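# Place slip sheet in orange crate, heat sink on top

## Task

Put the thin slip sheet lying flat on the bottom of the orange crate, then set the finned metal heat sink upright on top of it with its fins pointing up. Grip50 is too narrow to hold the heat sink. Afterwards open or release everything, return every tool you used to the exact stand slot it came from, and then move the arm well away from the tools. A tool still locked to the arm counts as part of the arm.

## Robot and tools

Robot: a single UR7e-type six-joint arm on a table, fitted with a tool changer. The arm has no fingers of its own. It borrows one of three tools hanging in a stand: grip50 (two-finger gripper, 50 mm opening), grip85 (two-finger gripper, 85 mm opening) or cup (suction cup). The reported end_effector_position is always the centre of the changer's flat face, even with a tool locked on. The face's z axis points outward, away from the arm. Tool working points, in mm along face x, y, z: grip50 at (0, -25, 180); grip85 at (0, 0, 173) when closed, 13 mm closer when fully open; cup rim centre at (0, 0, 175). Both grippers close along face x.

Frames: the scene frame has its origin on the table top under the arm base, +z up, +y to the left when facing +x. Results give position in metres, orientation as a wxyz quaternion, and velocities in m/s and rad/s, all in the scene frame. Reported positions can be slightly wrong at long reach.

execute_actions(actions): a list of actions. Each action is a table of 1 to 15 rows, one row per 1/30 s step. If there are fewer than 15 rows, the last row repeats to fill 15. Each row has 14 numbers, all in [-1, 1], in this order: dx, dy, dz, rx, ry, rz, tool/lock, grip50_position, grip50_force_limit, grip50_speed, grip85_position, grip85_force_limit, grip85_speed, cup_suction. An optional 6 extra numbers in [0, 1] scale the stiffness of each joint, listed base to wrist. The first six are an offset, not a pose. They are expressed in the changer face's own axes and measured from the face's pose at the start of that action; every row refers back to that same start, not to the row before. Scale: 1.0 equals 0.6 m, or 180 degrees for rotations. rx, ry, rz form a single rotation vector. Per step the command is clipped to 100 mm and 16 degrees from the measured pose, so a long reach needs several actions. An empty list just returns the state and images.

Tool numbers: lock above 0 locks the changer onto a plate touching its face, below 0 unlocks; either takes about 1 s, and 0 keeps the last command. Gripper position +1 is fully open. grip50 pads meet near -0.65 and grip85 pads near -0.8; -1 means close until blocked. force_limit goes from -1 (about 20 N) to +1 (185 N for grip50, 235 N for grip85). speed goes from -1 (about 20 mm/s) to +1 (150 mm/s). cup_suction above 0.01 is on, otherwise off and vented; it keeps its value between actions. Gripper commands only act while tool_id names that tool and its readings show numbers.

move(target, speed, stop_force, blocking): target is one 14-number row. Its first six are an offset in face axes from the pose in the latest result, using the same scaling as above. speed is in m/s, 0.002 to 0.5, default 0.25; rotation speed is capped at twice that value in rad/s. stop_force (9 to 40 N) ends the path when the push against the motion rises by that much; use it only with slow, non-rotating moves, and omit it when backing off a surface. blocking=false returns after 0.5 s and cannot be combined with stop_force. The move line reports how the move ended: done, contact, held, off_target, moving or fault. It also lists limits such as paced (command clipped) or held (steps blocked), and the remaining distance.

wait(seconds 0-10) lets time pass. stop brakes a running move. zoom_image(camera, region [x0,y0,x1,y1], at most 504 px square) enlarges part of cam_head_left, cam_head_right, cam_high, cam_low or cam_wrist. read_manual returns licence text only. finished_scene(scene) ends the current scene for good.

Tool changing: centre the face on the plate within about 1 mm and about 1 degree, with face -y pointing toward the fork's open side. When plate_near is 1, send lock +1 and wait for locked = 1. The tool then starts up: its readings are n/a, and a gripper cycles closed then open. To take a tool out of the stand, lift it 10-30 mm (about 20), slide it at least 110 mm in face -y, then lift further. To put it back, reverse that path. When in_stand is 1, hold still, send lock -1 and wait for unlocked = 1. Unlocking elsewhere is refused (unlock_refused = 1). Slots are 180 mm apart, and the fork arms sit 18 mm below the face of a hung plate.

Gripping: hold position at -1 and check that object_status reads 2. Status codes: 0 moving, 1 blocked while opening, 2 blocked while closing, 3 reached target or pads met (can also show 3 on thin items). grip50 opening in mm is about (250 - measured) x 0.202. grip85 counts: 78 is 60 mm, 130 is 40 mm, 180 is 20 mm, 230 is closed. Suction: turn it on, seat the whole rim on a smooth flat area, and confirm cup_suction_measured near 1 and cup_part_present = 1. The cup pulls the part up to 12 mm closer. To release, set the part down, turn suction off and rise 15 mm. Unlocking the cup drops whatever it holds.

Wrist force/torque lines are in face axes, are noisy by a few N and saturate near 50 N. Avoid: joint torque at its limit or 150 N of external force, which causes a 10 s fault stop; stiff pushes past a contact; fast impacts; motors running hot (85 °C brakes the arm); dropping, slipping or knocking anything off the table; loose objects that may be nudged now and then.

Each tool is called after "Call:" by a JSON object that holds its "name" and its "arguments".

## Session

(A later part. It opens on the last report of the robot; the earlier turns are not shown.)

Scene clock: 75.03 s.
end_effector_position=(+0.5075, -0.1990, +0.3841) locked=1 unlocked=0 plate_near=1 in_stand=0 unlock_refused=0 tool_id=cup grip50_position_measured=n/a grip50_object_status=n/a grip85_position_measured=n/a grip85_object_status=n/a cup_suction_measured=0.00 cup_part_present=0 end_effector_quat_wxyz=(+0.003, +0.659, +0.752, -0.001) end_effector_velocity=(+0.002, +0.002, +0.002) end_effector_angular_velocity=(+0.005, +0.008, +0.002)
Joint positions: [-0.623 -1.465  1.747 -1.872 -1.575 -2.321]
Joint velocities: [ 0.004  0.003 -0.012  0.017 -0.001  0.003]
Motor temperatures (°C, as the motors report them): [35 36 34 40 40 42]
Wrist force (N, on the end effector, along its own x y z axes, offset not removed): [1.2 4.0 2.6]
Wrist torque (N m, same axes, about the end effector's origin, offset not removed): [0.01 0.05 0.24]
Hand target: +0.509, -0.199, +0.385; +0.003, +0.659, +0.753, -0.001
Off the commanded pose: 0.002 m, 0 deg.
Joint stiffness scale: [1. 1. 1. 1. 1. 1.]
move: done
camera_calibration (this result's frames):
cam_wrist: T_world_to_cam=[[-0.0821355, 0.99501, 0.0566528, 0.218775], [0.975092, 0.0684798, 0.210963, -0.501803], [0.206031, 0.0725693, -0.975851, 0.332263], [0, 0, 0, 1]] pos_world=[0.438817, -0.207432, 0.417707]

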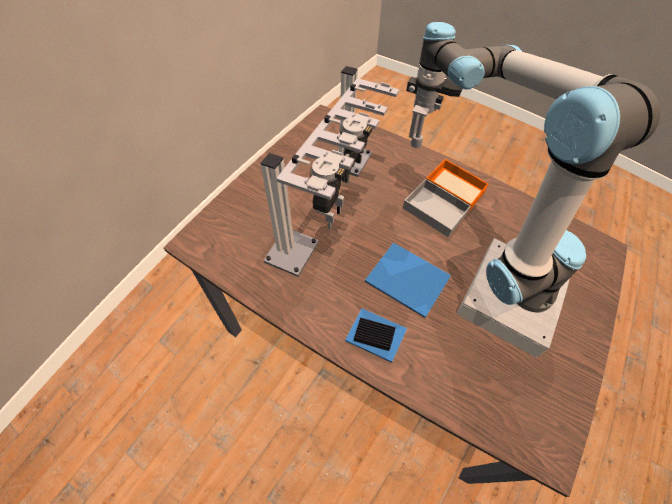

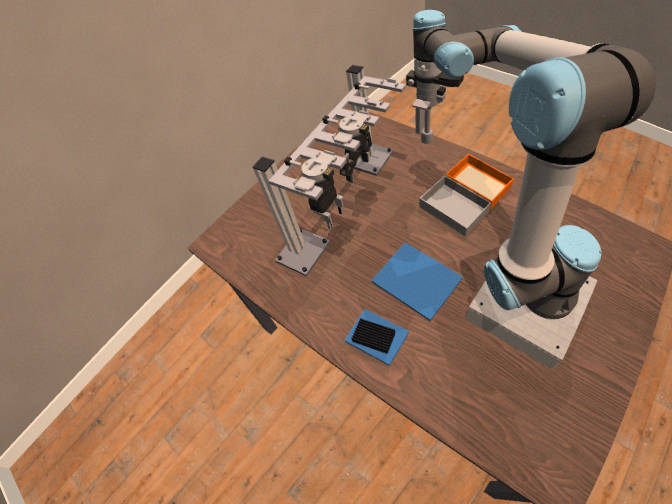

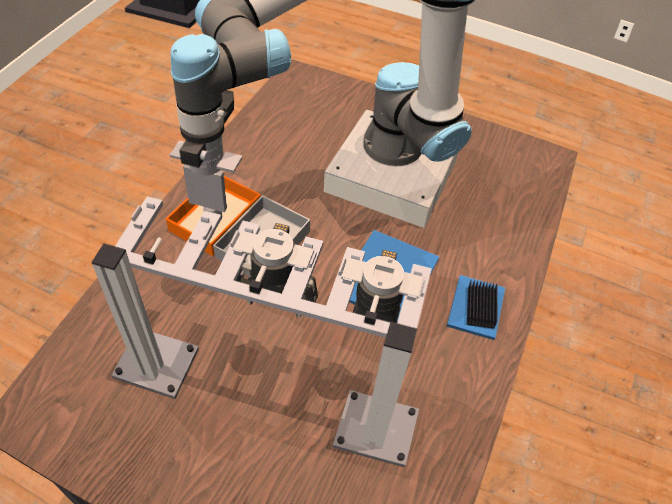

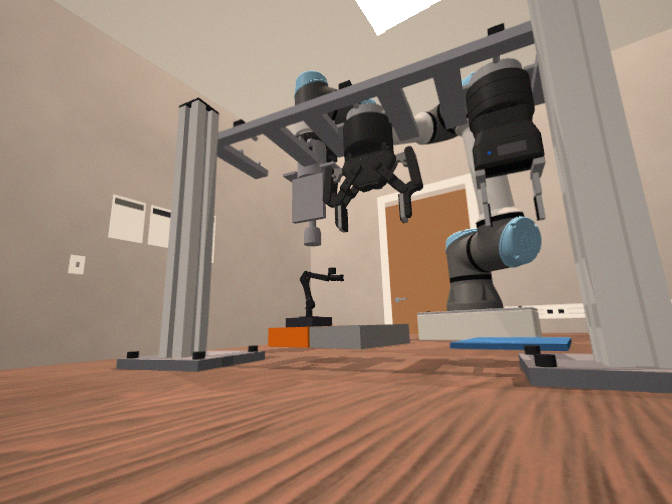

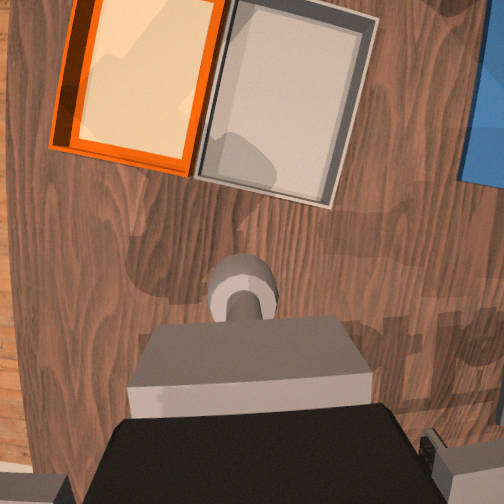

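Call:
{"name": "move", "arguments": {"target": [-0.0005,0.2395,0.006,0.001,0.0015,0,0,1,0,0,1,0,0,0], "speed": 0.12}}

Call:
{"name": "move", "arguments": {"target": [0,0,0.04,0,0,0,0,1,0,0,1,0,0,0], "speed": 0.02, "stop_force": 20}}

Scene clock: 80.93 s.
end_effector_position=(+0.6486, -0.1813, +0.3812) locked=1 unlocked=0 plate_near=1 in_stand=0 unlock_refused=0 tool_id=cup grip50_position_measured=n/a grip50_object_status=n/a grip85_position_measured=n/a grip85_object_status=n/a cup_suction_measured=0.00 cup_part_present=0 end_effector_quat_wxyz=(-0.000, +0.660, +0.752, -0.000) end_effector_velocity=(+0.001, +0.000, +0.003) end_effector_angular_velocity=(-0.001, -0.000, -0.002)
Joint positions: [-0.474 -1.159  1.358 -1.782 -1.575 -2.17 ]
Joint velocities: [ 0.001  0.001 -0.009  0.007 -0.001  0.003]
Motor temperatures (°C, as the motors report them): [35 36 34 40 40 42]
Wrist force (N, on the end effector, along its own x y z axes, offset not removed): [0.7 3.0 2.3]
Wrist torque (N m, same axes, about the end effector's origin, offset not removed): [-0.02 0.12 0.24]
Hand target: +0.650, -0.181, +0.381; -0.000, +0.659, +0.752, -0.000
Off the commanded pose: 0.002 m, 0 deg.
Joint stiffness scale: [1. 1. 1. 1. 1. 1.]
move: done
camera_calibration (this result's frames):
cam_wrist: T_world_to_cam=[[-0.0807503, 0.994847, 0.0613024, 0.210265], [0.975887, 0.0663987, 0.20793, -0.639712], [0.202788, 0.0766147, -0.976221, 0.301973], [0, 0, 0, 1]] pos_world=[0.58003, -0.189841, 0.414918]

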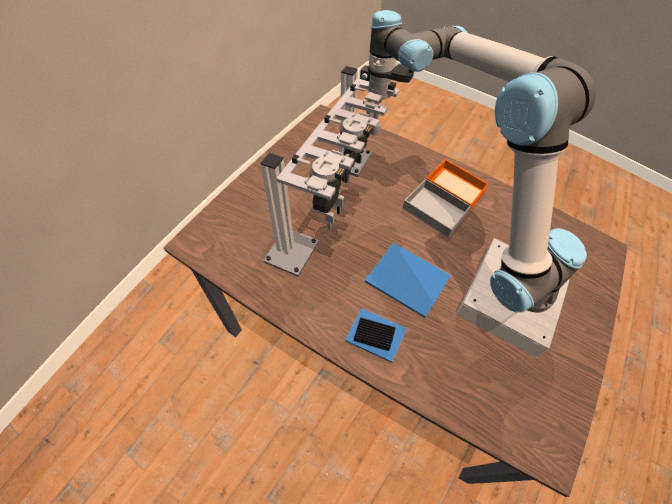

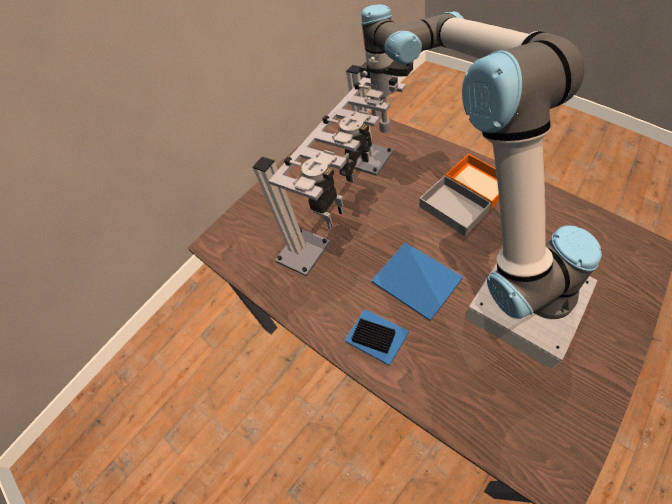

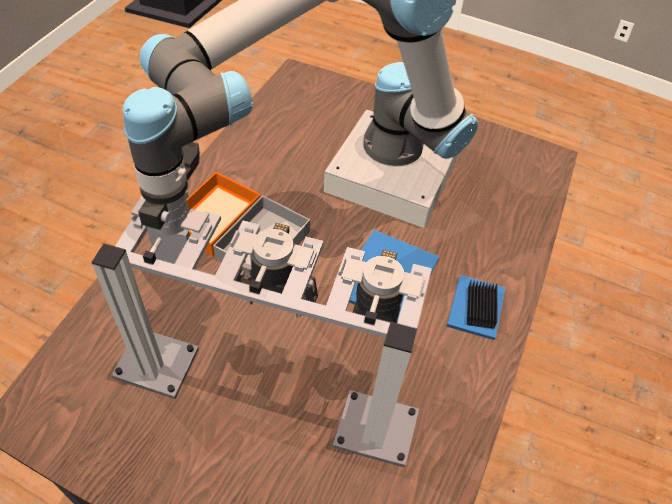

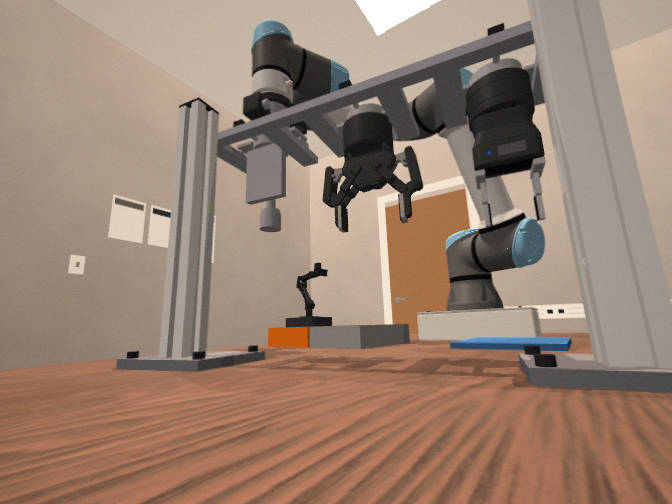

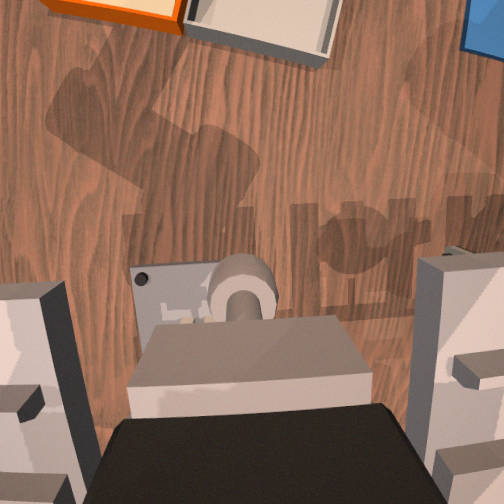

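Scene clock: 82.63 s.
end_effector_position=(+0.6497, -0.1813, +0.3607) locked=1 unlocked=0 plate_near=1 in_stand=1 unlock_refused=0 tool_id=cup grip50_position_measured=n/a grip50_object_status=n/a grip85_position_measured=n/a grip85_object_status=n/a cup_suction_measured=0.00 cup_part_present=0 end_effector_quat_wxyz=(+0.003, +0.659, +0.752, +0.001) end_effector_velocity=(+0.000, +0.001, -0.001) end_effector_angular_velocity=(+0.000, +0.000, +0.001)
Joint positions: [-0.473 -1.147  1.396 -1.839 -1.575 -2.17 ]
Joint velocities: [ 0.001  0.     0.001 -0.001 -0.     0.   ]
Motor temperatures (°C, as the motors report them): [35 36 34 40 40 42]
Wrist force (N, on the end effector, along its own x y z axes, offset not removed): [-0.3 7.4 0.9]
Wrist torque (N m, same axes, about the end effector's origin, offset not removed): [0.06 0.12 0.00]
Hand target: +0.649, -0.181, +0.357; -0.000, +0.660, +0.752, -0.000
Off the commanded pose: 0.004 m, 0 deg.
Joint stiffness scale: [1. 1. 1. 1. 1. 1.]
move: off_target
camera_calibration (this result's frames):
cam_wrist: T_world_to_cam=[[-0.081699, 0.994981, 0.057777, 0.213543], [0.974505, 0.0675945, 0.21394, -0.637609], [0.208961, 0.0737827, -0.975137, 0.276864], [0, 0, 0, 1]] pos_world=[0.580946, -0.1898, 0.394052]

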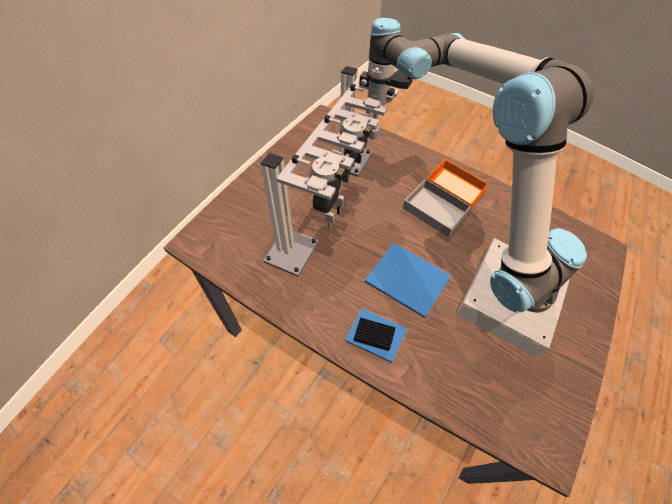

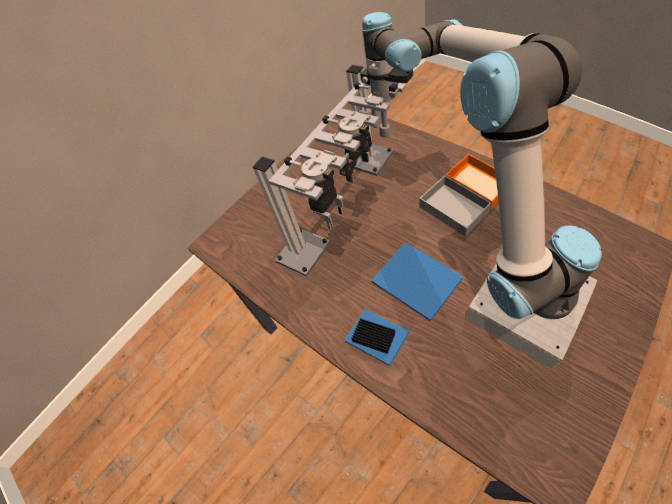

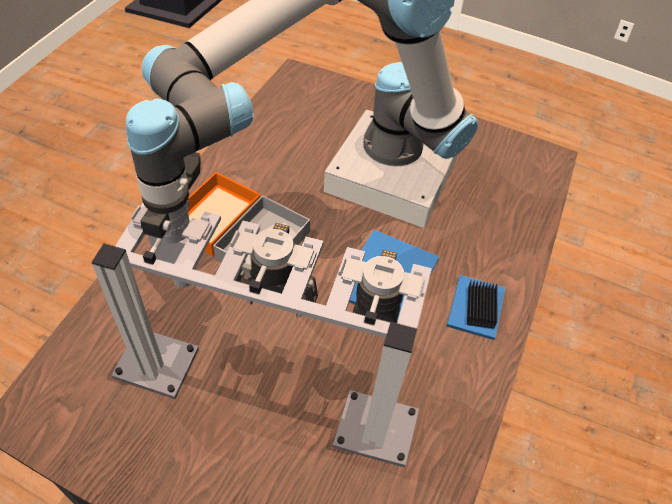

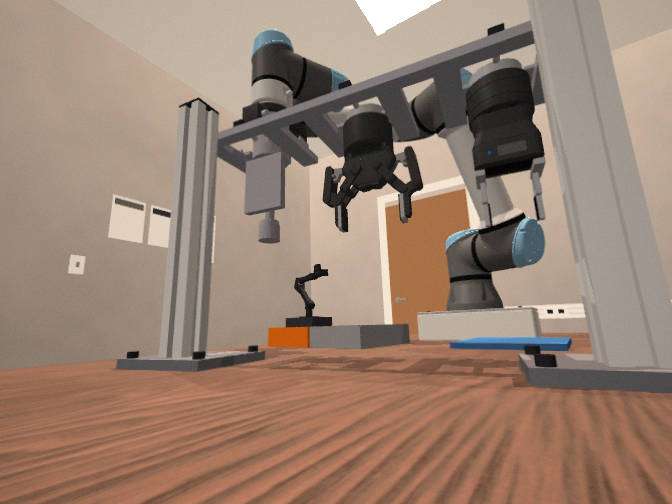

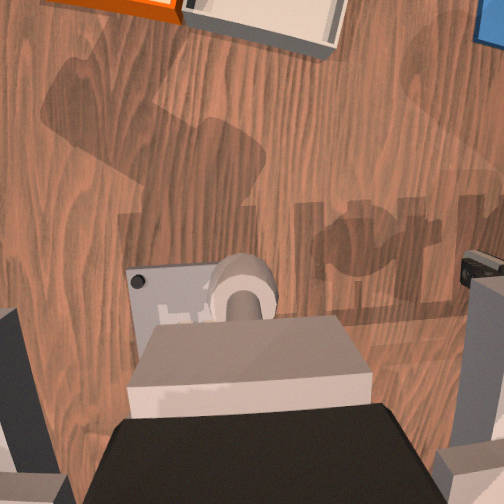

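Call:
{"name": "execute_actions", "arguments": {"actions": [[[0,0,0,0,0,0,-1,1,0,0,1,0,0,0]],[[0,0,0,0,0,0,-1,1,0,0,1,0,0,0]],[[0,0,0,0,0,0,-1,1,0,0,1,0,0,0]]]}}

Call:
{"name": "move", "arguments": {"target": [0,0,-0.05,0.0018,0.001,-0.002,0,1,0,0,1,0,0,0], "speed": 0.05}}

Call:
{"name": "move", "arguments": {"target": [0.302,0,0,0,0,0,0,1,0,0,1,0,0,0], "speed": 0.2}}

Scene clock: 86.70 s.
end_effector_position=(+0.6497, -0.1813, +0.3601) locked=0 unlocked=1 plate_near=1 in_stand=1 unlock_refused=0 tool_id=none grip50_position_measured=n/a grip50_object_status=n/a grip85_position_measured=n/a grip85_object_status=n/a cup_suction_measured=n/a cup_part_present=n/a end_effector_quat_wxyz=(+0.003, +0.659, +0.752, +0.001) end_effector_velocity=(+0.000, -0.000, -0.000) end_effector_angular_velocity=(+0.000, +0.000, +0.000)
Joint positions: [-0.473 -1.147  1.396 -1.84  -1.575 -2.17 ]
Joint velocities: [ 0.     0.001  0.    -0.001  0.    -0.   ]
Motor temperatures (°C, as the motors report them): [35 36 34 40 40 42]
Wrist force (N, on the end effector, along its own x y z axes, offset not removed): [0.5 2.7 2.4]
Wrist torque (N m, same axes, about the end effector's origin, offset not removed): [0.01 0.09 0.16]
Hand target: +0.650, -0.181, +0.360; +0.003, +0.659, +0.752, +0.001
Off the commanded pose: 0.000 m, 0 deg.
Joint stiffness scale: [1. 1. 1. 1. 1. 1.]
camera_calibration (this result's frames):
cam_wrist: T_world_to_cam=[[-0.0817428, 0.994937, 0.0584628, 0.2133], [0.974657, 0.0675453, 0.213262, -0.637332], [0.208233, 0.0744138, -0.975244, 0.276885], [0, 0, 0, 1]] pos_world=[0.580959, -0.189775, 0.393478]

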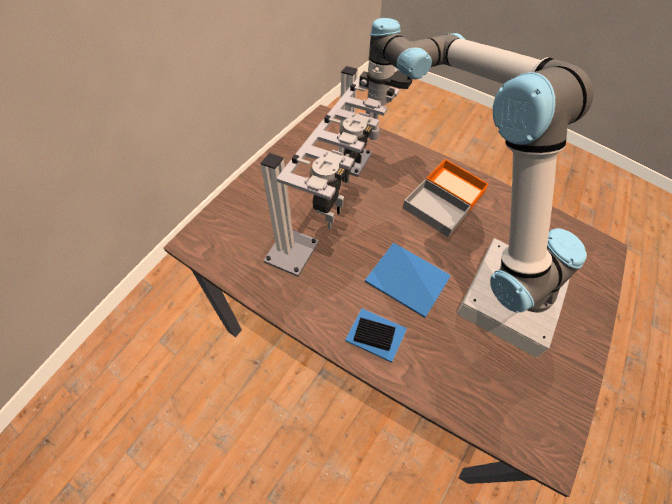

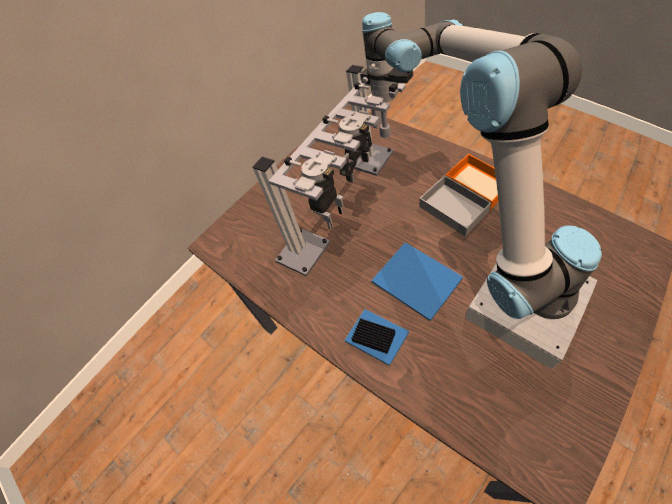

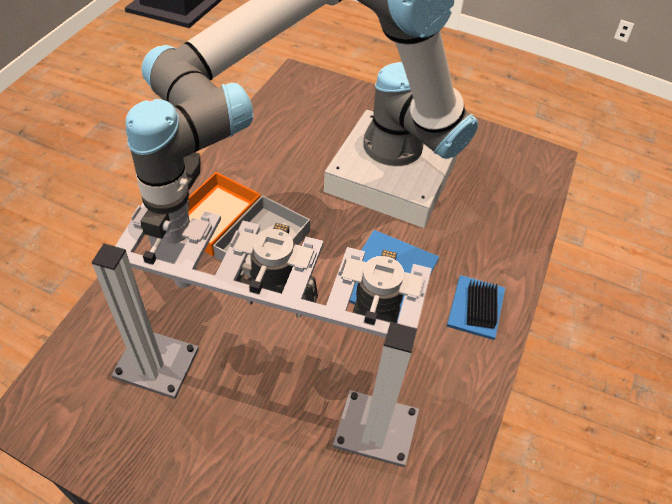

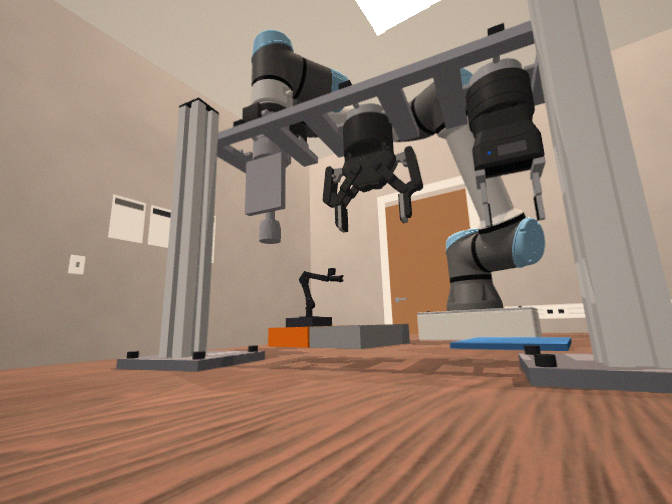

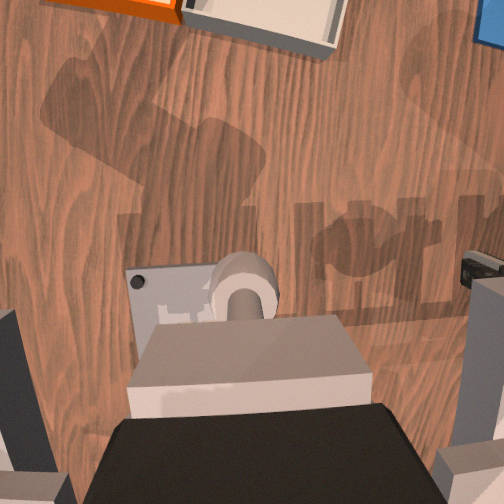

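Scene clock: 87.73 s.
end_effector_position=(+0.6491, -0.1811, +0.3874) locked=0 unlocked=1 plate_near=0 in_stand=0 unlock_refused=0 tool_id=none grip50_position_measured=n/a grip50_object_status=n/a grip85_position_measured=n/a grip85_object_status=n/a cup_suction_measured=n/a cup_part_present=n/a end_effector_quat_wxyz=(-0.002, +0.657, +0.754, -0.000) end_effector_velocity=(-0.001, +0.000, +0.000) end_effector_angular_velocity=(+0.004, +0.009, +0.001)
Joint positions: [-0.473 -1.16   1.341 -1.762 -1.575 -2.175]
Joint velocities: [-0.    -0.    -0.003  0.014 -0.    -0.001]
Motor temperatures (°C, as the motors report them): [35 36 34 40 40 42]
Wrist force (N, on the end effector, along its own x y z axes, offset not removed): [0.3 3.0 1.9]
Wrist torque (N m, same axes, about the end effector's origin, offset not removed): [0.01 0.07 0.22]
Hand target: +0.649, -0.181, +0.390; -0.000, +0.657, +0.754, -0.000
Off the commanded pose: 0.003 m, 0 deg.
Joint stiffness scale: [1. 1. 1. 1. 1. 1.]
move: done
camera_calibration (this result's frames):
cam_wrist: T_world_to_cam=[[-0.0864656, 0.994227, 0.0635368, 0.212474], [0.976099, 0.0717802, 0.205129, -0.639646], [0.199384, 0.0797548, -0.976671, 0.310919], [0, 0, 0, 1]] pos_world=[0.580737, -0.19013, 0.421375]

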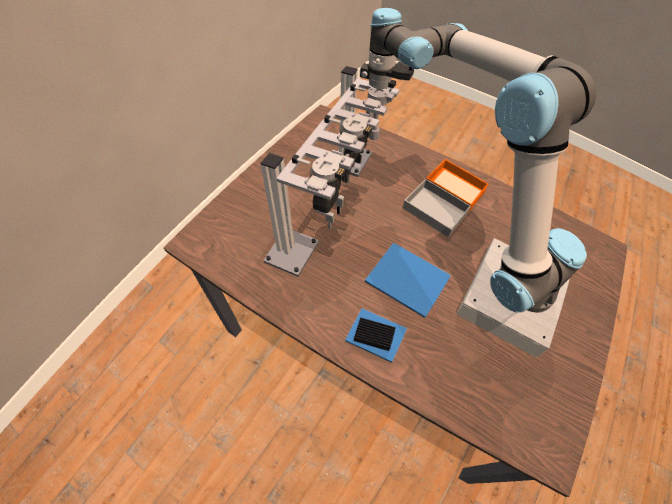

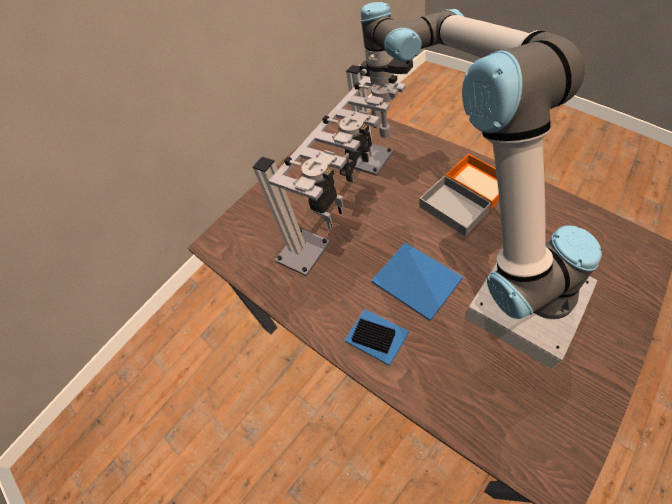

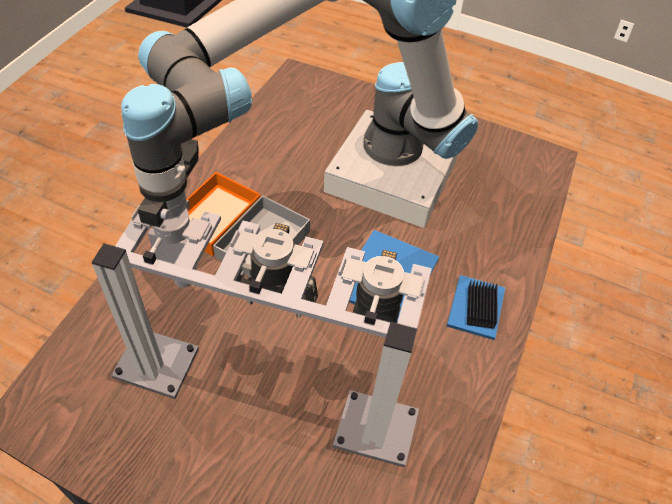

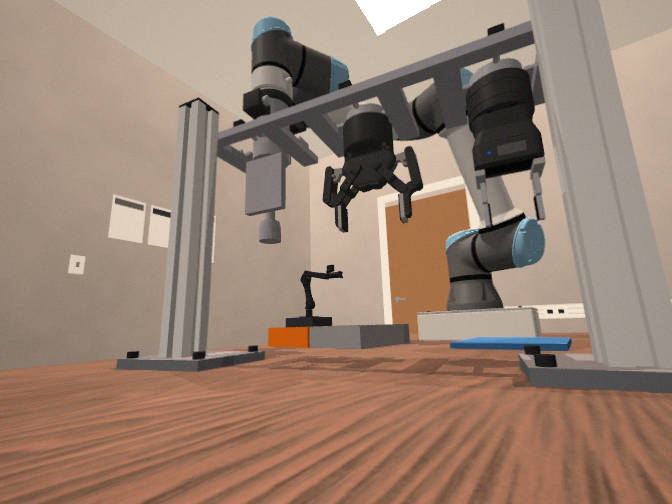

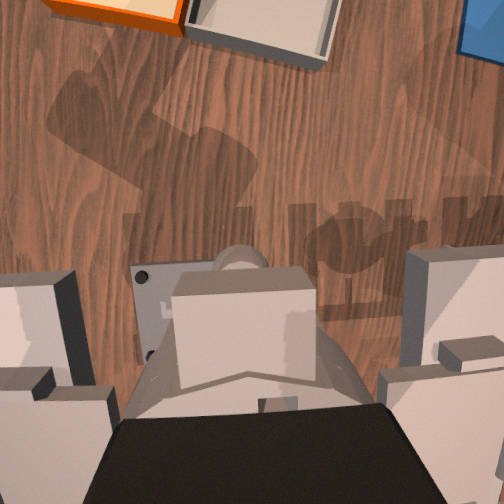

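Scene clock: 89.17 s.
end_effector_position=(+0.6257, -0.0034, +0.3882) locked=0 unlocked=1 plate_near=0 in_stand=0 unlock_refused=0 tool_id=none grip50_position_measured=n/a grip50_object_status=n/a grip85_position_measured=n/a grip85_object_status=n/a cup_suction_measured=n/a cup_part_present=n/a end_effector_quat_wxyz=(-0.002, +0.657, +0.754, -0.000) end_effector_velocity=(+0.000, +0.000, -0.000) end_effector_angular_velocity=(-0.003, -0.002, -0.020)
Joint positions: [-0.219 -1.272  1.5   -1.808 -1.577 -1.922]
Joint velocities: [ 0.001  0.     0.001 -0.003 -0.002  0.021]
Motor temperatures (°C, as the motors report them): [35 36 34 40 40 42]
Wrist force (N, on the end effector, along its own x y z axes, offset not removed): [-0.2 3.5 2.6]
Wrist torque (N m, same axes, about the end effector's origin, offset not removed): [0.04 0.11 0.20]
Hand target: +0.625, -0.002, +0.388; -0.002, +0.657, +0.754, -0.001
Off the commanded pose: 0.002 m, 0 deg.
Joint stiffness scale: [1. 1. 1. 1. 1. 1.]
move: done
camera_calibration (this result's frames):
cam_wrist: T_world_to_cam=[[-0.0868316, 0.994205, 0.063373, 0.0340136], [0.975889, 0.0720999, 0.206016, -0.62988], [0.200253, 0.0797337, -0.976494, 0.301531], [0, 0, 0, 1]] pos_world=[0.557264, -0.0124444, 0.422053]

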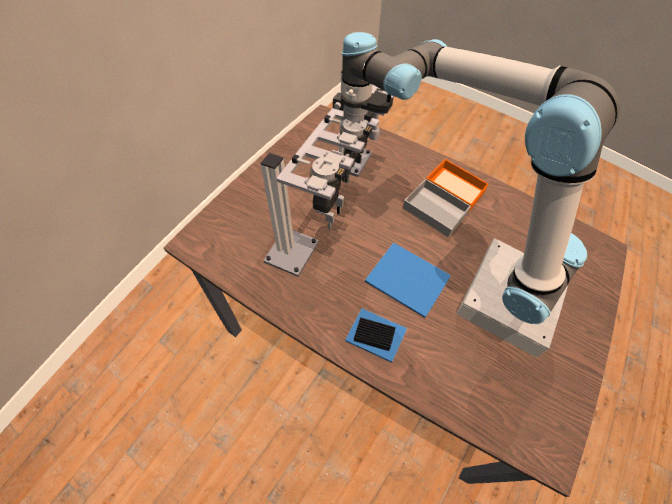

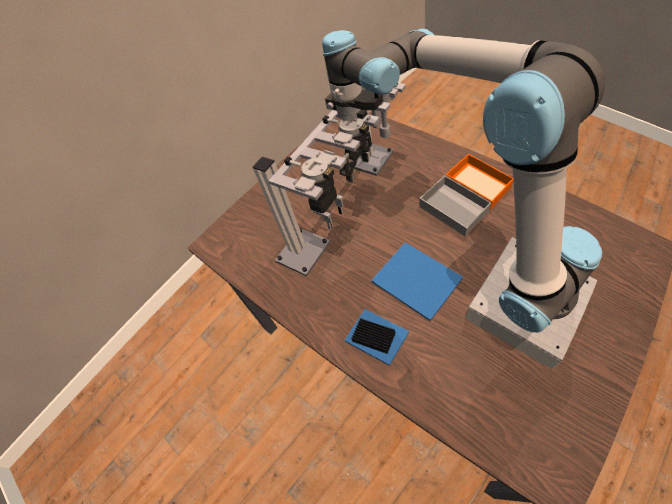

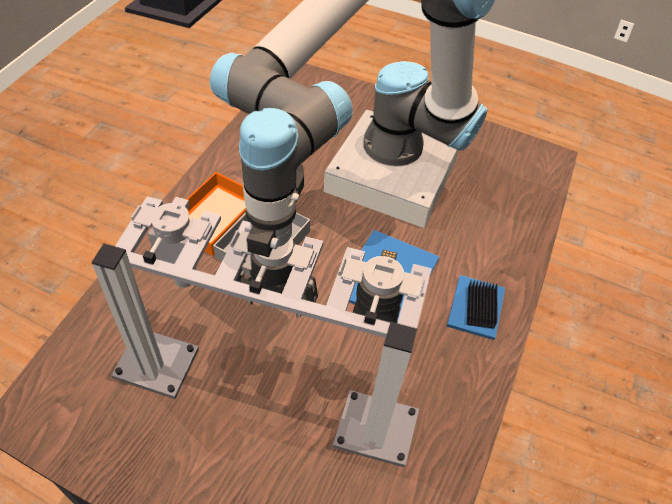

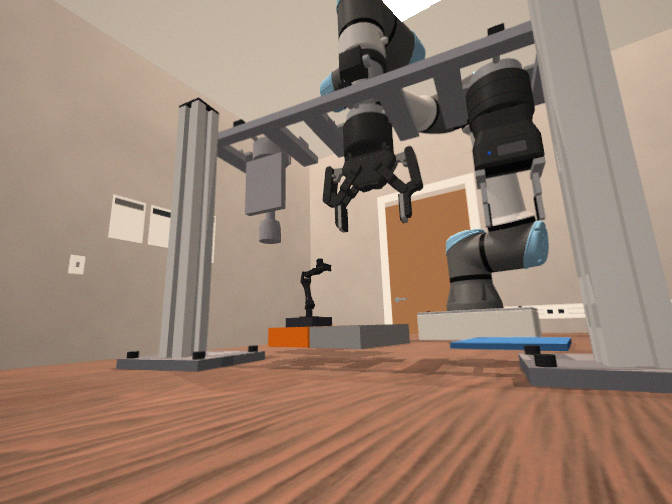

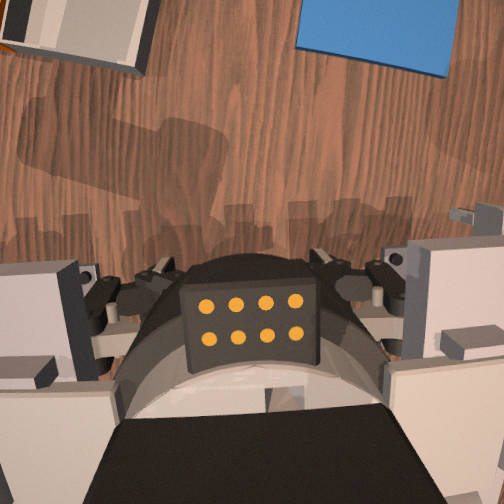

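Hole reference was (278,398), now (285,388): +1.3 mm x, −2 mm y.

Call:
{"name": "execute_actions", "arguments": {"actions": [[[0.0035,-0.0045,0.018,0,0,0,0,1,0,0,1,0,0,0]]]}}

Call:
{"name": "move", "arguments": {"target": [0,-0.001,0.04,0,0,0,0,1,0,0,1,0,0,0], "speed": 0.015, "stop_force": 20}}

Scene clock: 92.03 s.
end_effector_position=(+0.6234, -0.0024, +0.3789) locked=0 unlocked=1 plate_near=0 in_stand=0 unlock_refused=0 tool_id=none grip50_position_measured=n/a grip50_object_status=n/a grip85_position_measured=n/a grip85_object_status=n/a cup_suction_measured=n/a cup_part_present=n/a end_effector_quat_wxyz=(-0.001, +0.658, +0.753, +0.000) end_effector_velocity=(+0.002, -0.000, +0.001) end_effector_angular_velocity=(-0.003, -0.012, +0.001)
Joint positions: [-0.219 -1.273  1.525 -1.834 -1.577 -1.92 ]
Joint velocities: [ 0.     0.     0.001 -0.013  0.    -0.   ]
Motor temperatures (°C, as the motors report them): [35 36 34 40 40 42]
Wrist force (N, on the end effector, along its own x y z axes, offset not removed): [0.3 2.4 2.3]
Wrist torque (N m, same axes, about the end effector's origin, offset not removed): [-0.03 0.09 0.13]
Hand target: +0.623, -0.002, +0.377; -0.002, +0.657, +0.754, -0.000
Off the commanded pose: 0.002 m, 0 deg.
Joint stiffness scale: [1. 1. 1. 1. 1. 1.]
camera_calibration (this result's frames):
cam_wrist: T_world_to_cam=[[-0.0854724, 0.994367, 0.0626783, 0.0327954], [0.975678, 0.070789, 0.207462, -0.626272], [0.201857, 0.0788861, -0.976233, 0.291741], [0, 0, 0, 1]] pos_world=[0.554953, -0.0112918, 0.412679]

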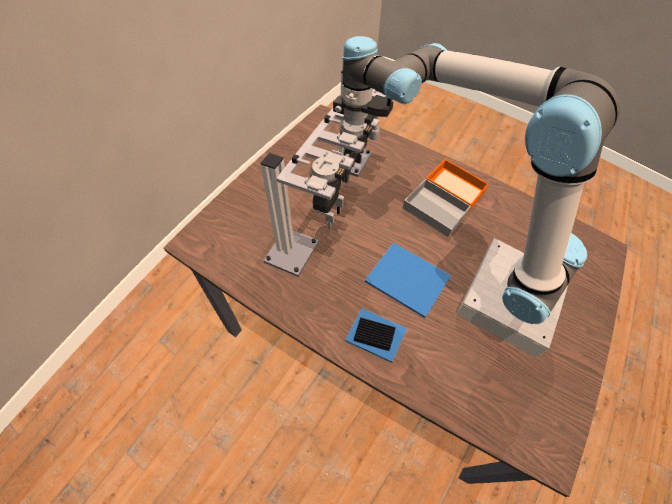

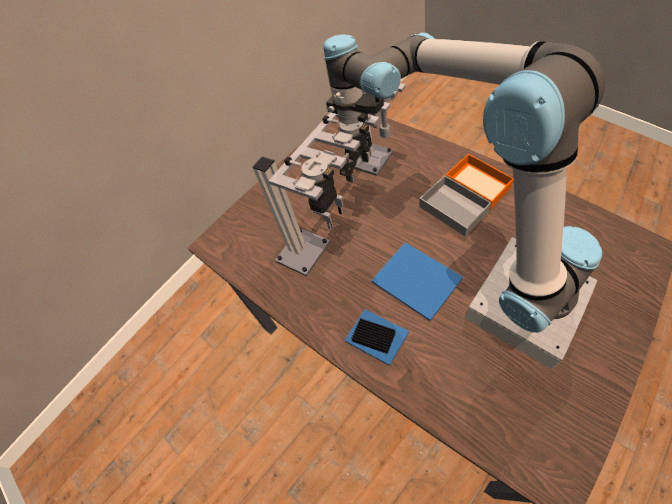

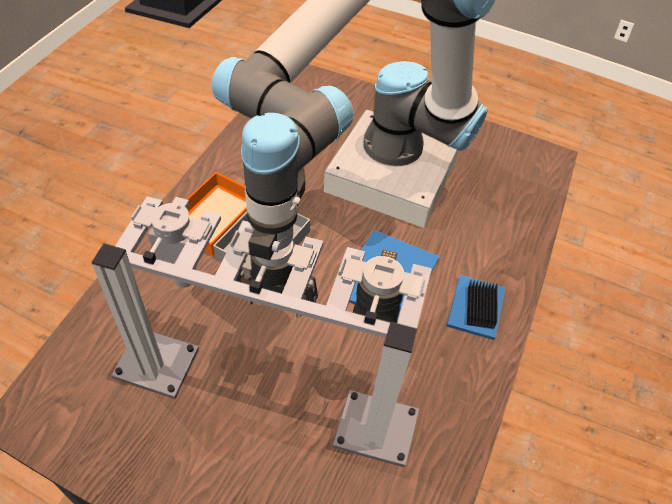

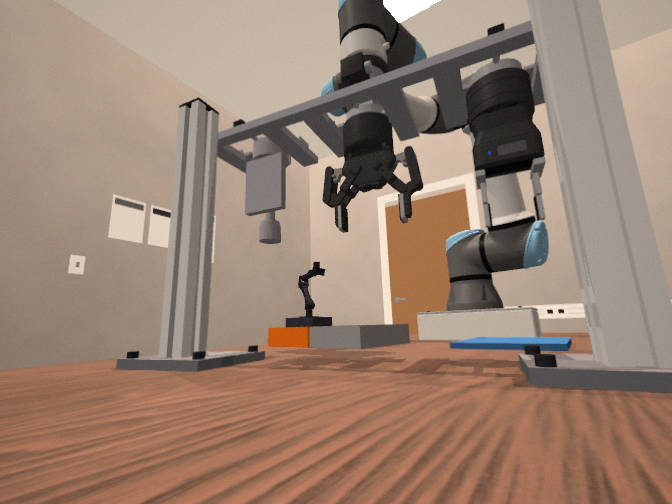

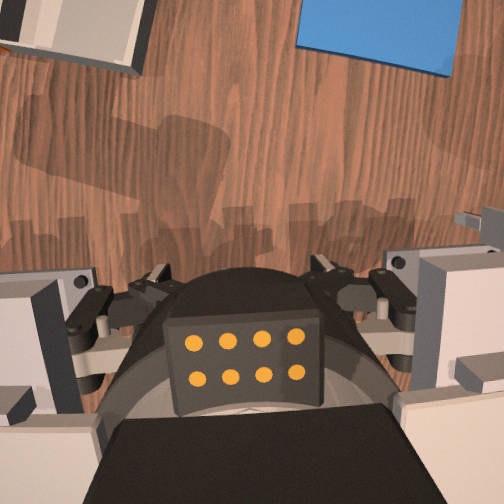

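Scene clock: 93.90 s.
end_effector_position=(+0.6239, -0.0024, +0.3599) locked=0 unlocked=1 plate_near=1 in_stand=1 unlock_refused=0 tool_id=none grip50_position_measured=n/a grip50_object_status=n/a grip85_position_measured=n/a grip85_object_status=n/a cup_suction_measured=n/a cup_part_present=n/a end_effector_quat_wxyz=(+0.003, +0.658, +0.753, +0.002) end_effector_velocity=(-0.000, -0.000, -0.000) end_effector_angular_velocity=(-0.001, -0.001, -0.000)
Joint positions: [-0.219 -1.261  1.563 -1.892 -1.577 -1.92 ]
Joint velocities: [-0.    -0.001  0.002 -0.002 -0.     0.   ]
Motor temperatures (°C, as the motors report them): [35 36 34 40 40 42]
Wrist force (N, on the end effector, along its own x y z axes, offset not removed): [2.0 0.6 -3.9]
Wrist torque (N m, same axes, about the end effector's origin, offset not removed): [0.21 0.15 0.16]
Hand target: +0.623, -0.002, +0.355; -0.001, +0.658, +0.753, +0.000
Off the commanded pose: 0.005 m, 0 deg.
Joint stiffness scale: [1. 1. 1. 1. 1. 1.]
move: off_target
camera_calibration (this result's frames):
cam_wrist: T_world_to_cam=[[-0.0860253, 0.994474, 0.0601758, 0.0352234], [0.973923, 0.0712128, 0.215415, -0.624558], [0.209939, 0.0771377, -0.974667, 0.267538], [0, 0, 0, 1]] pos_world=[0.555135, -0.0111895, 0.39318]

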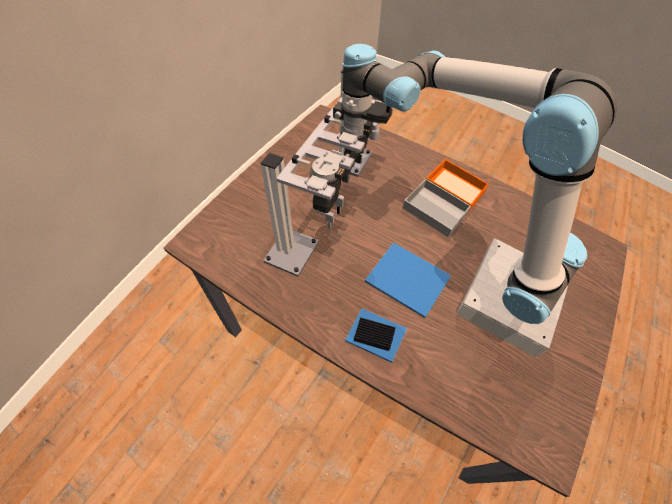

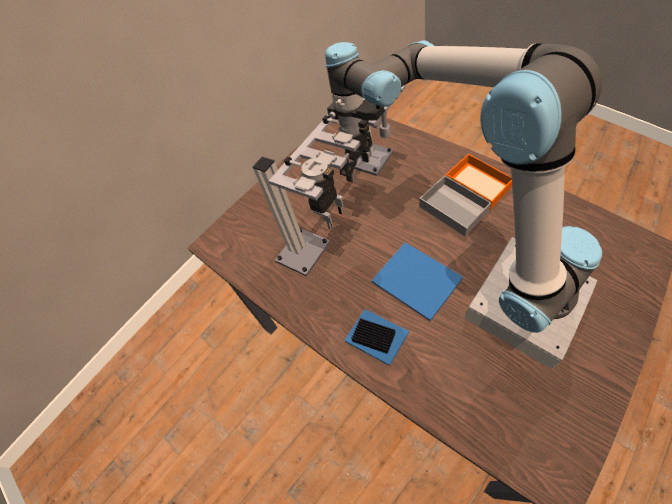

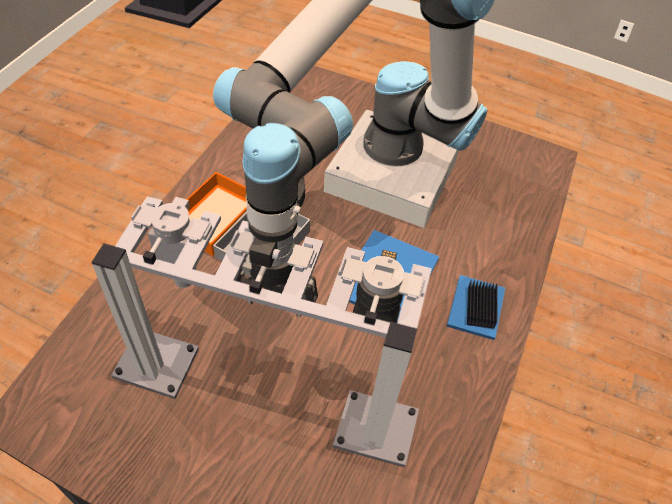

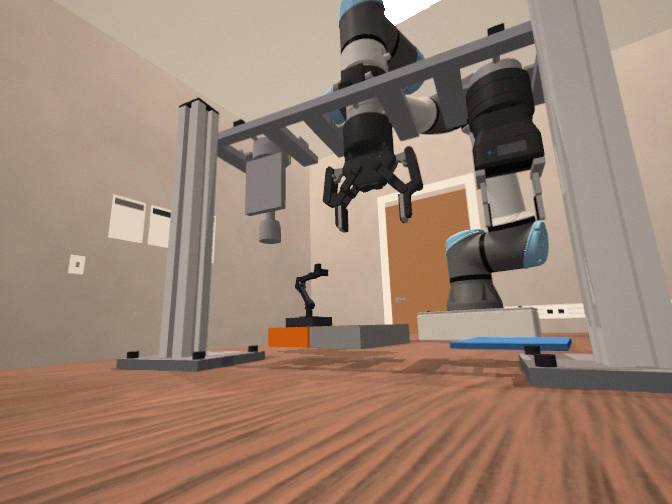

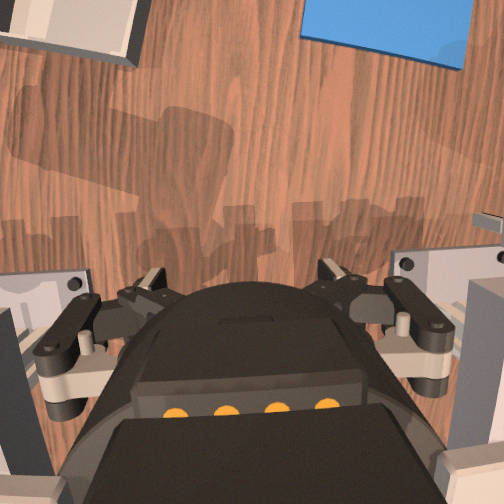

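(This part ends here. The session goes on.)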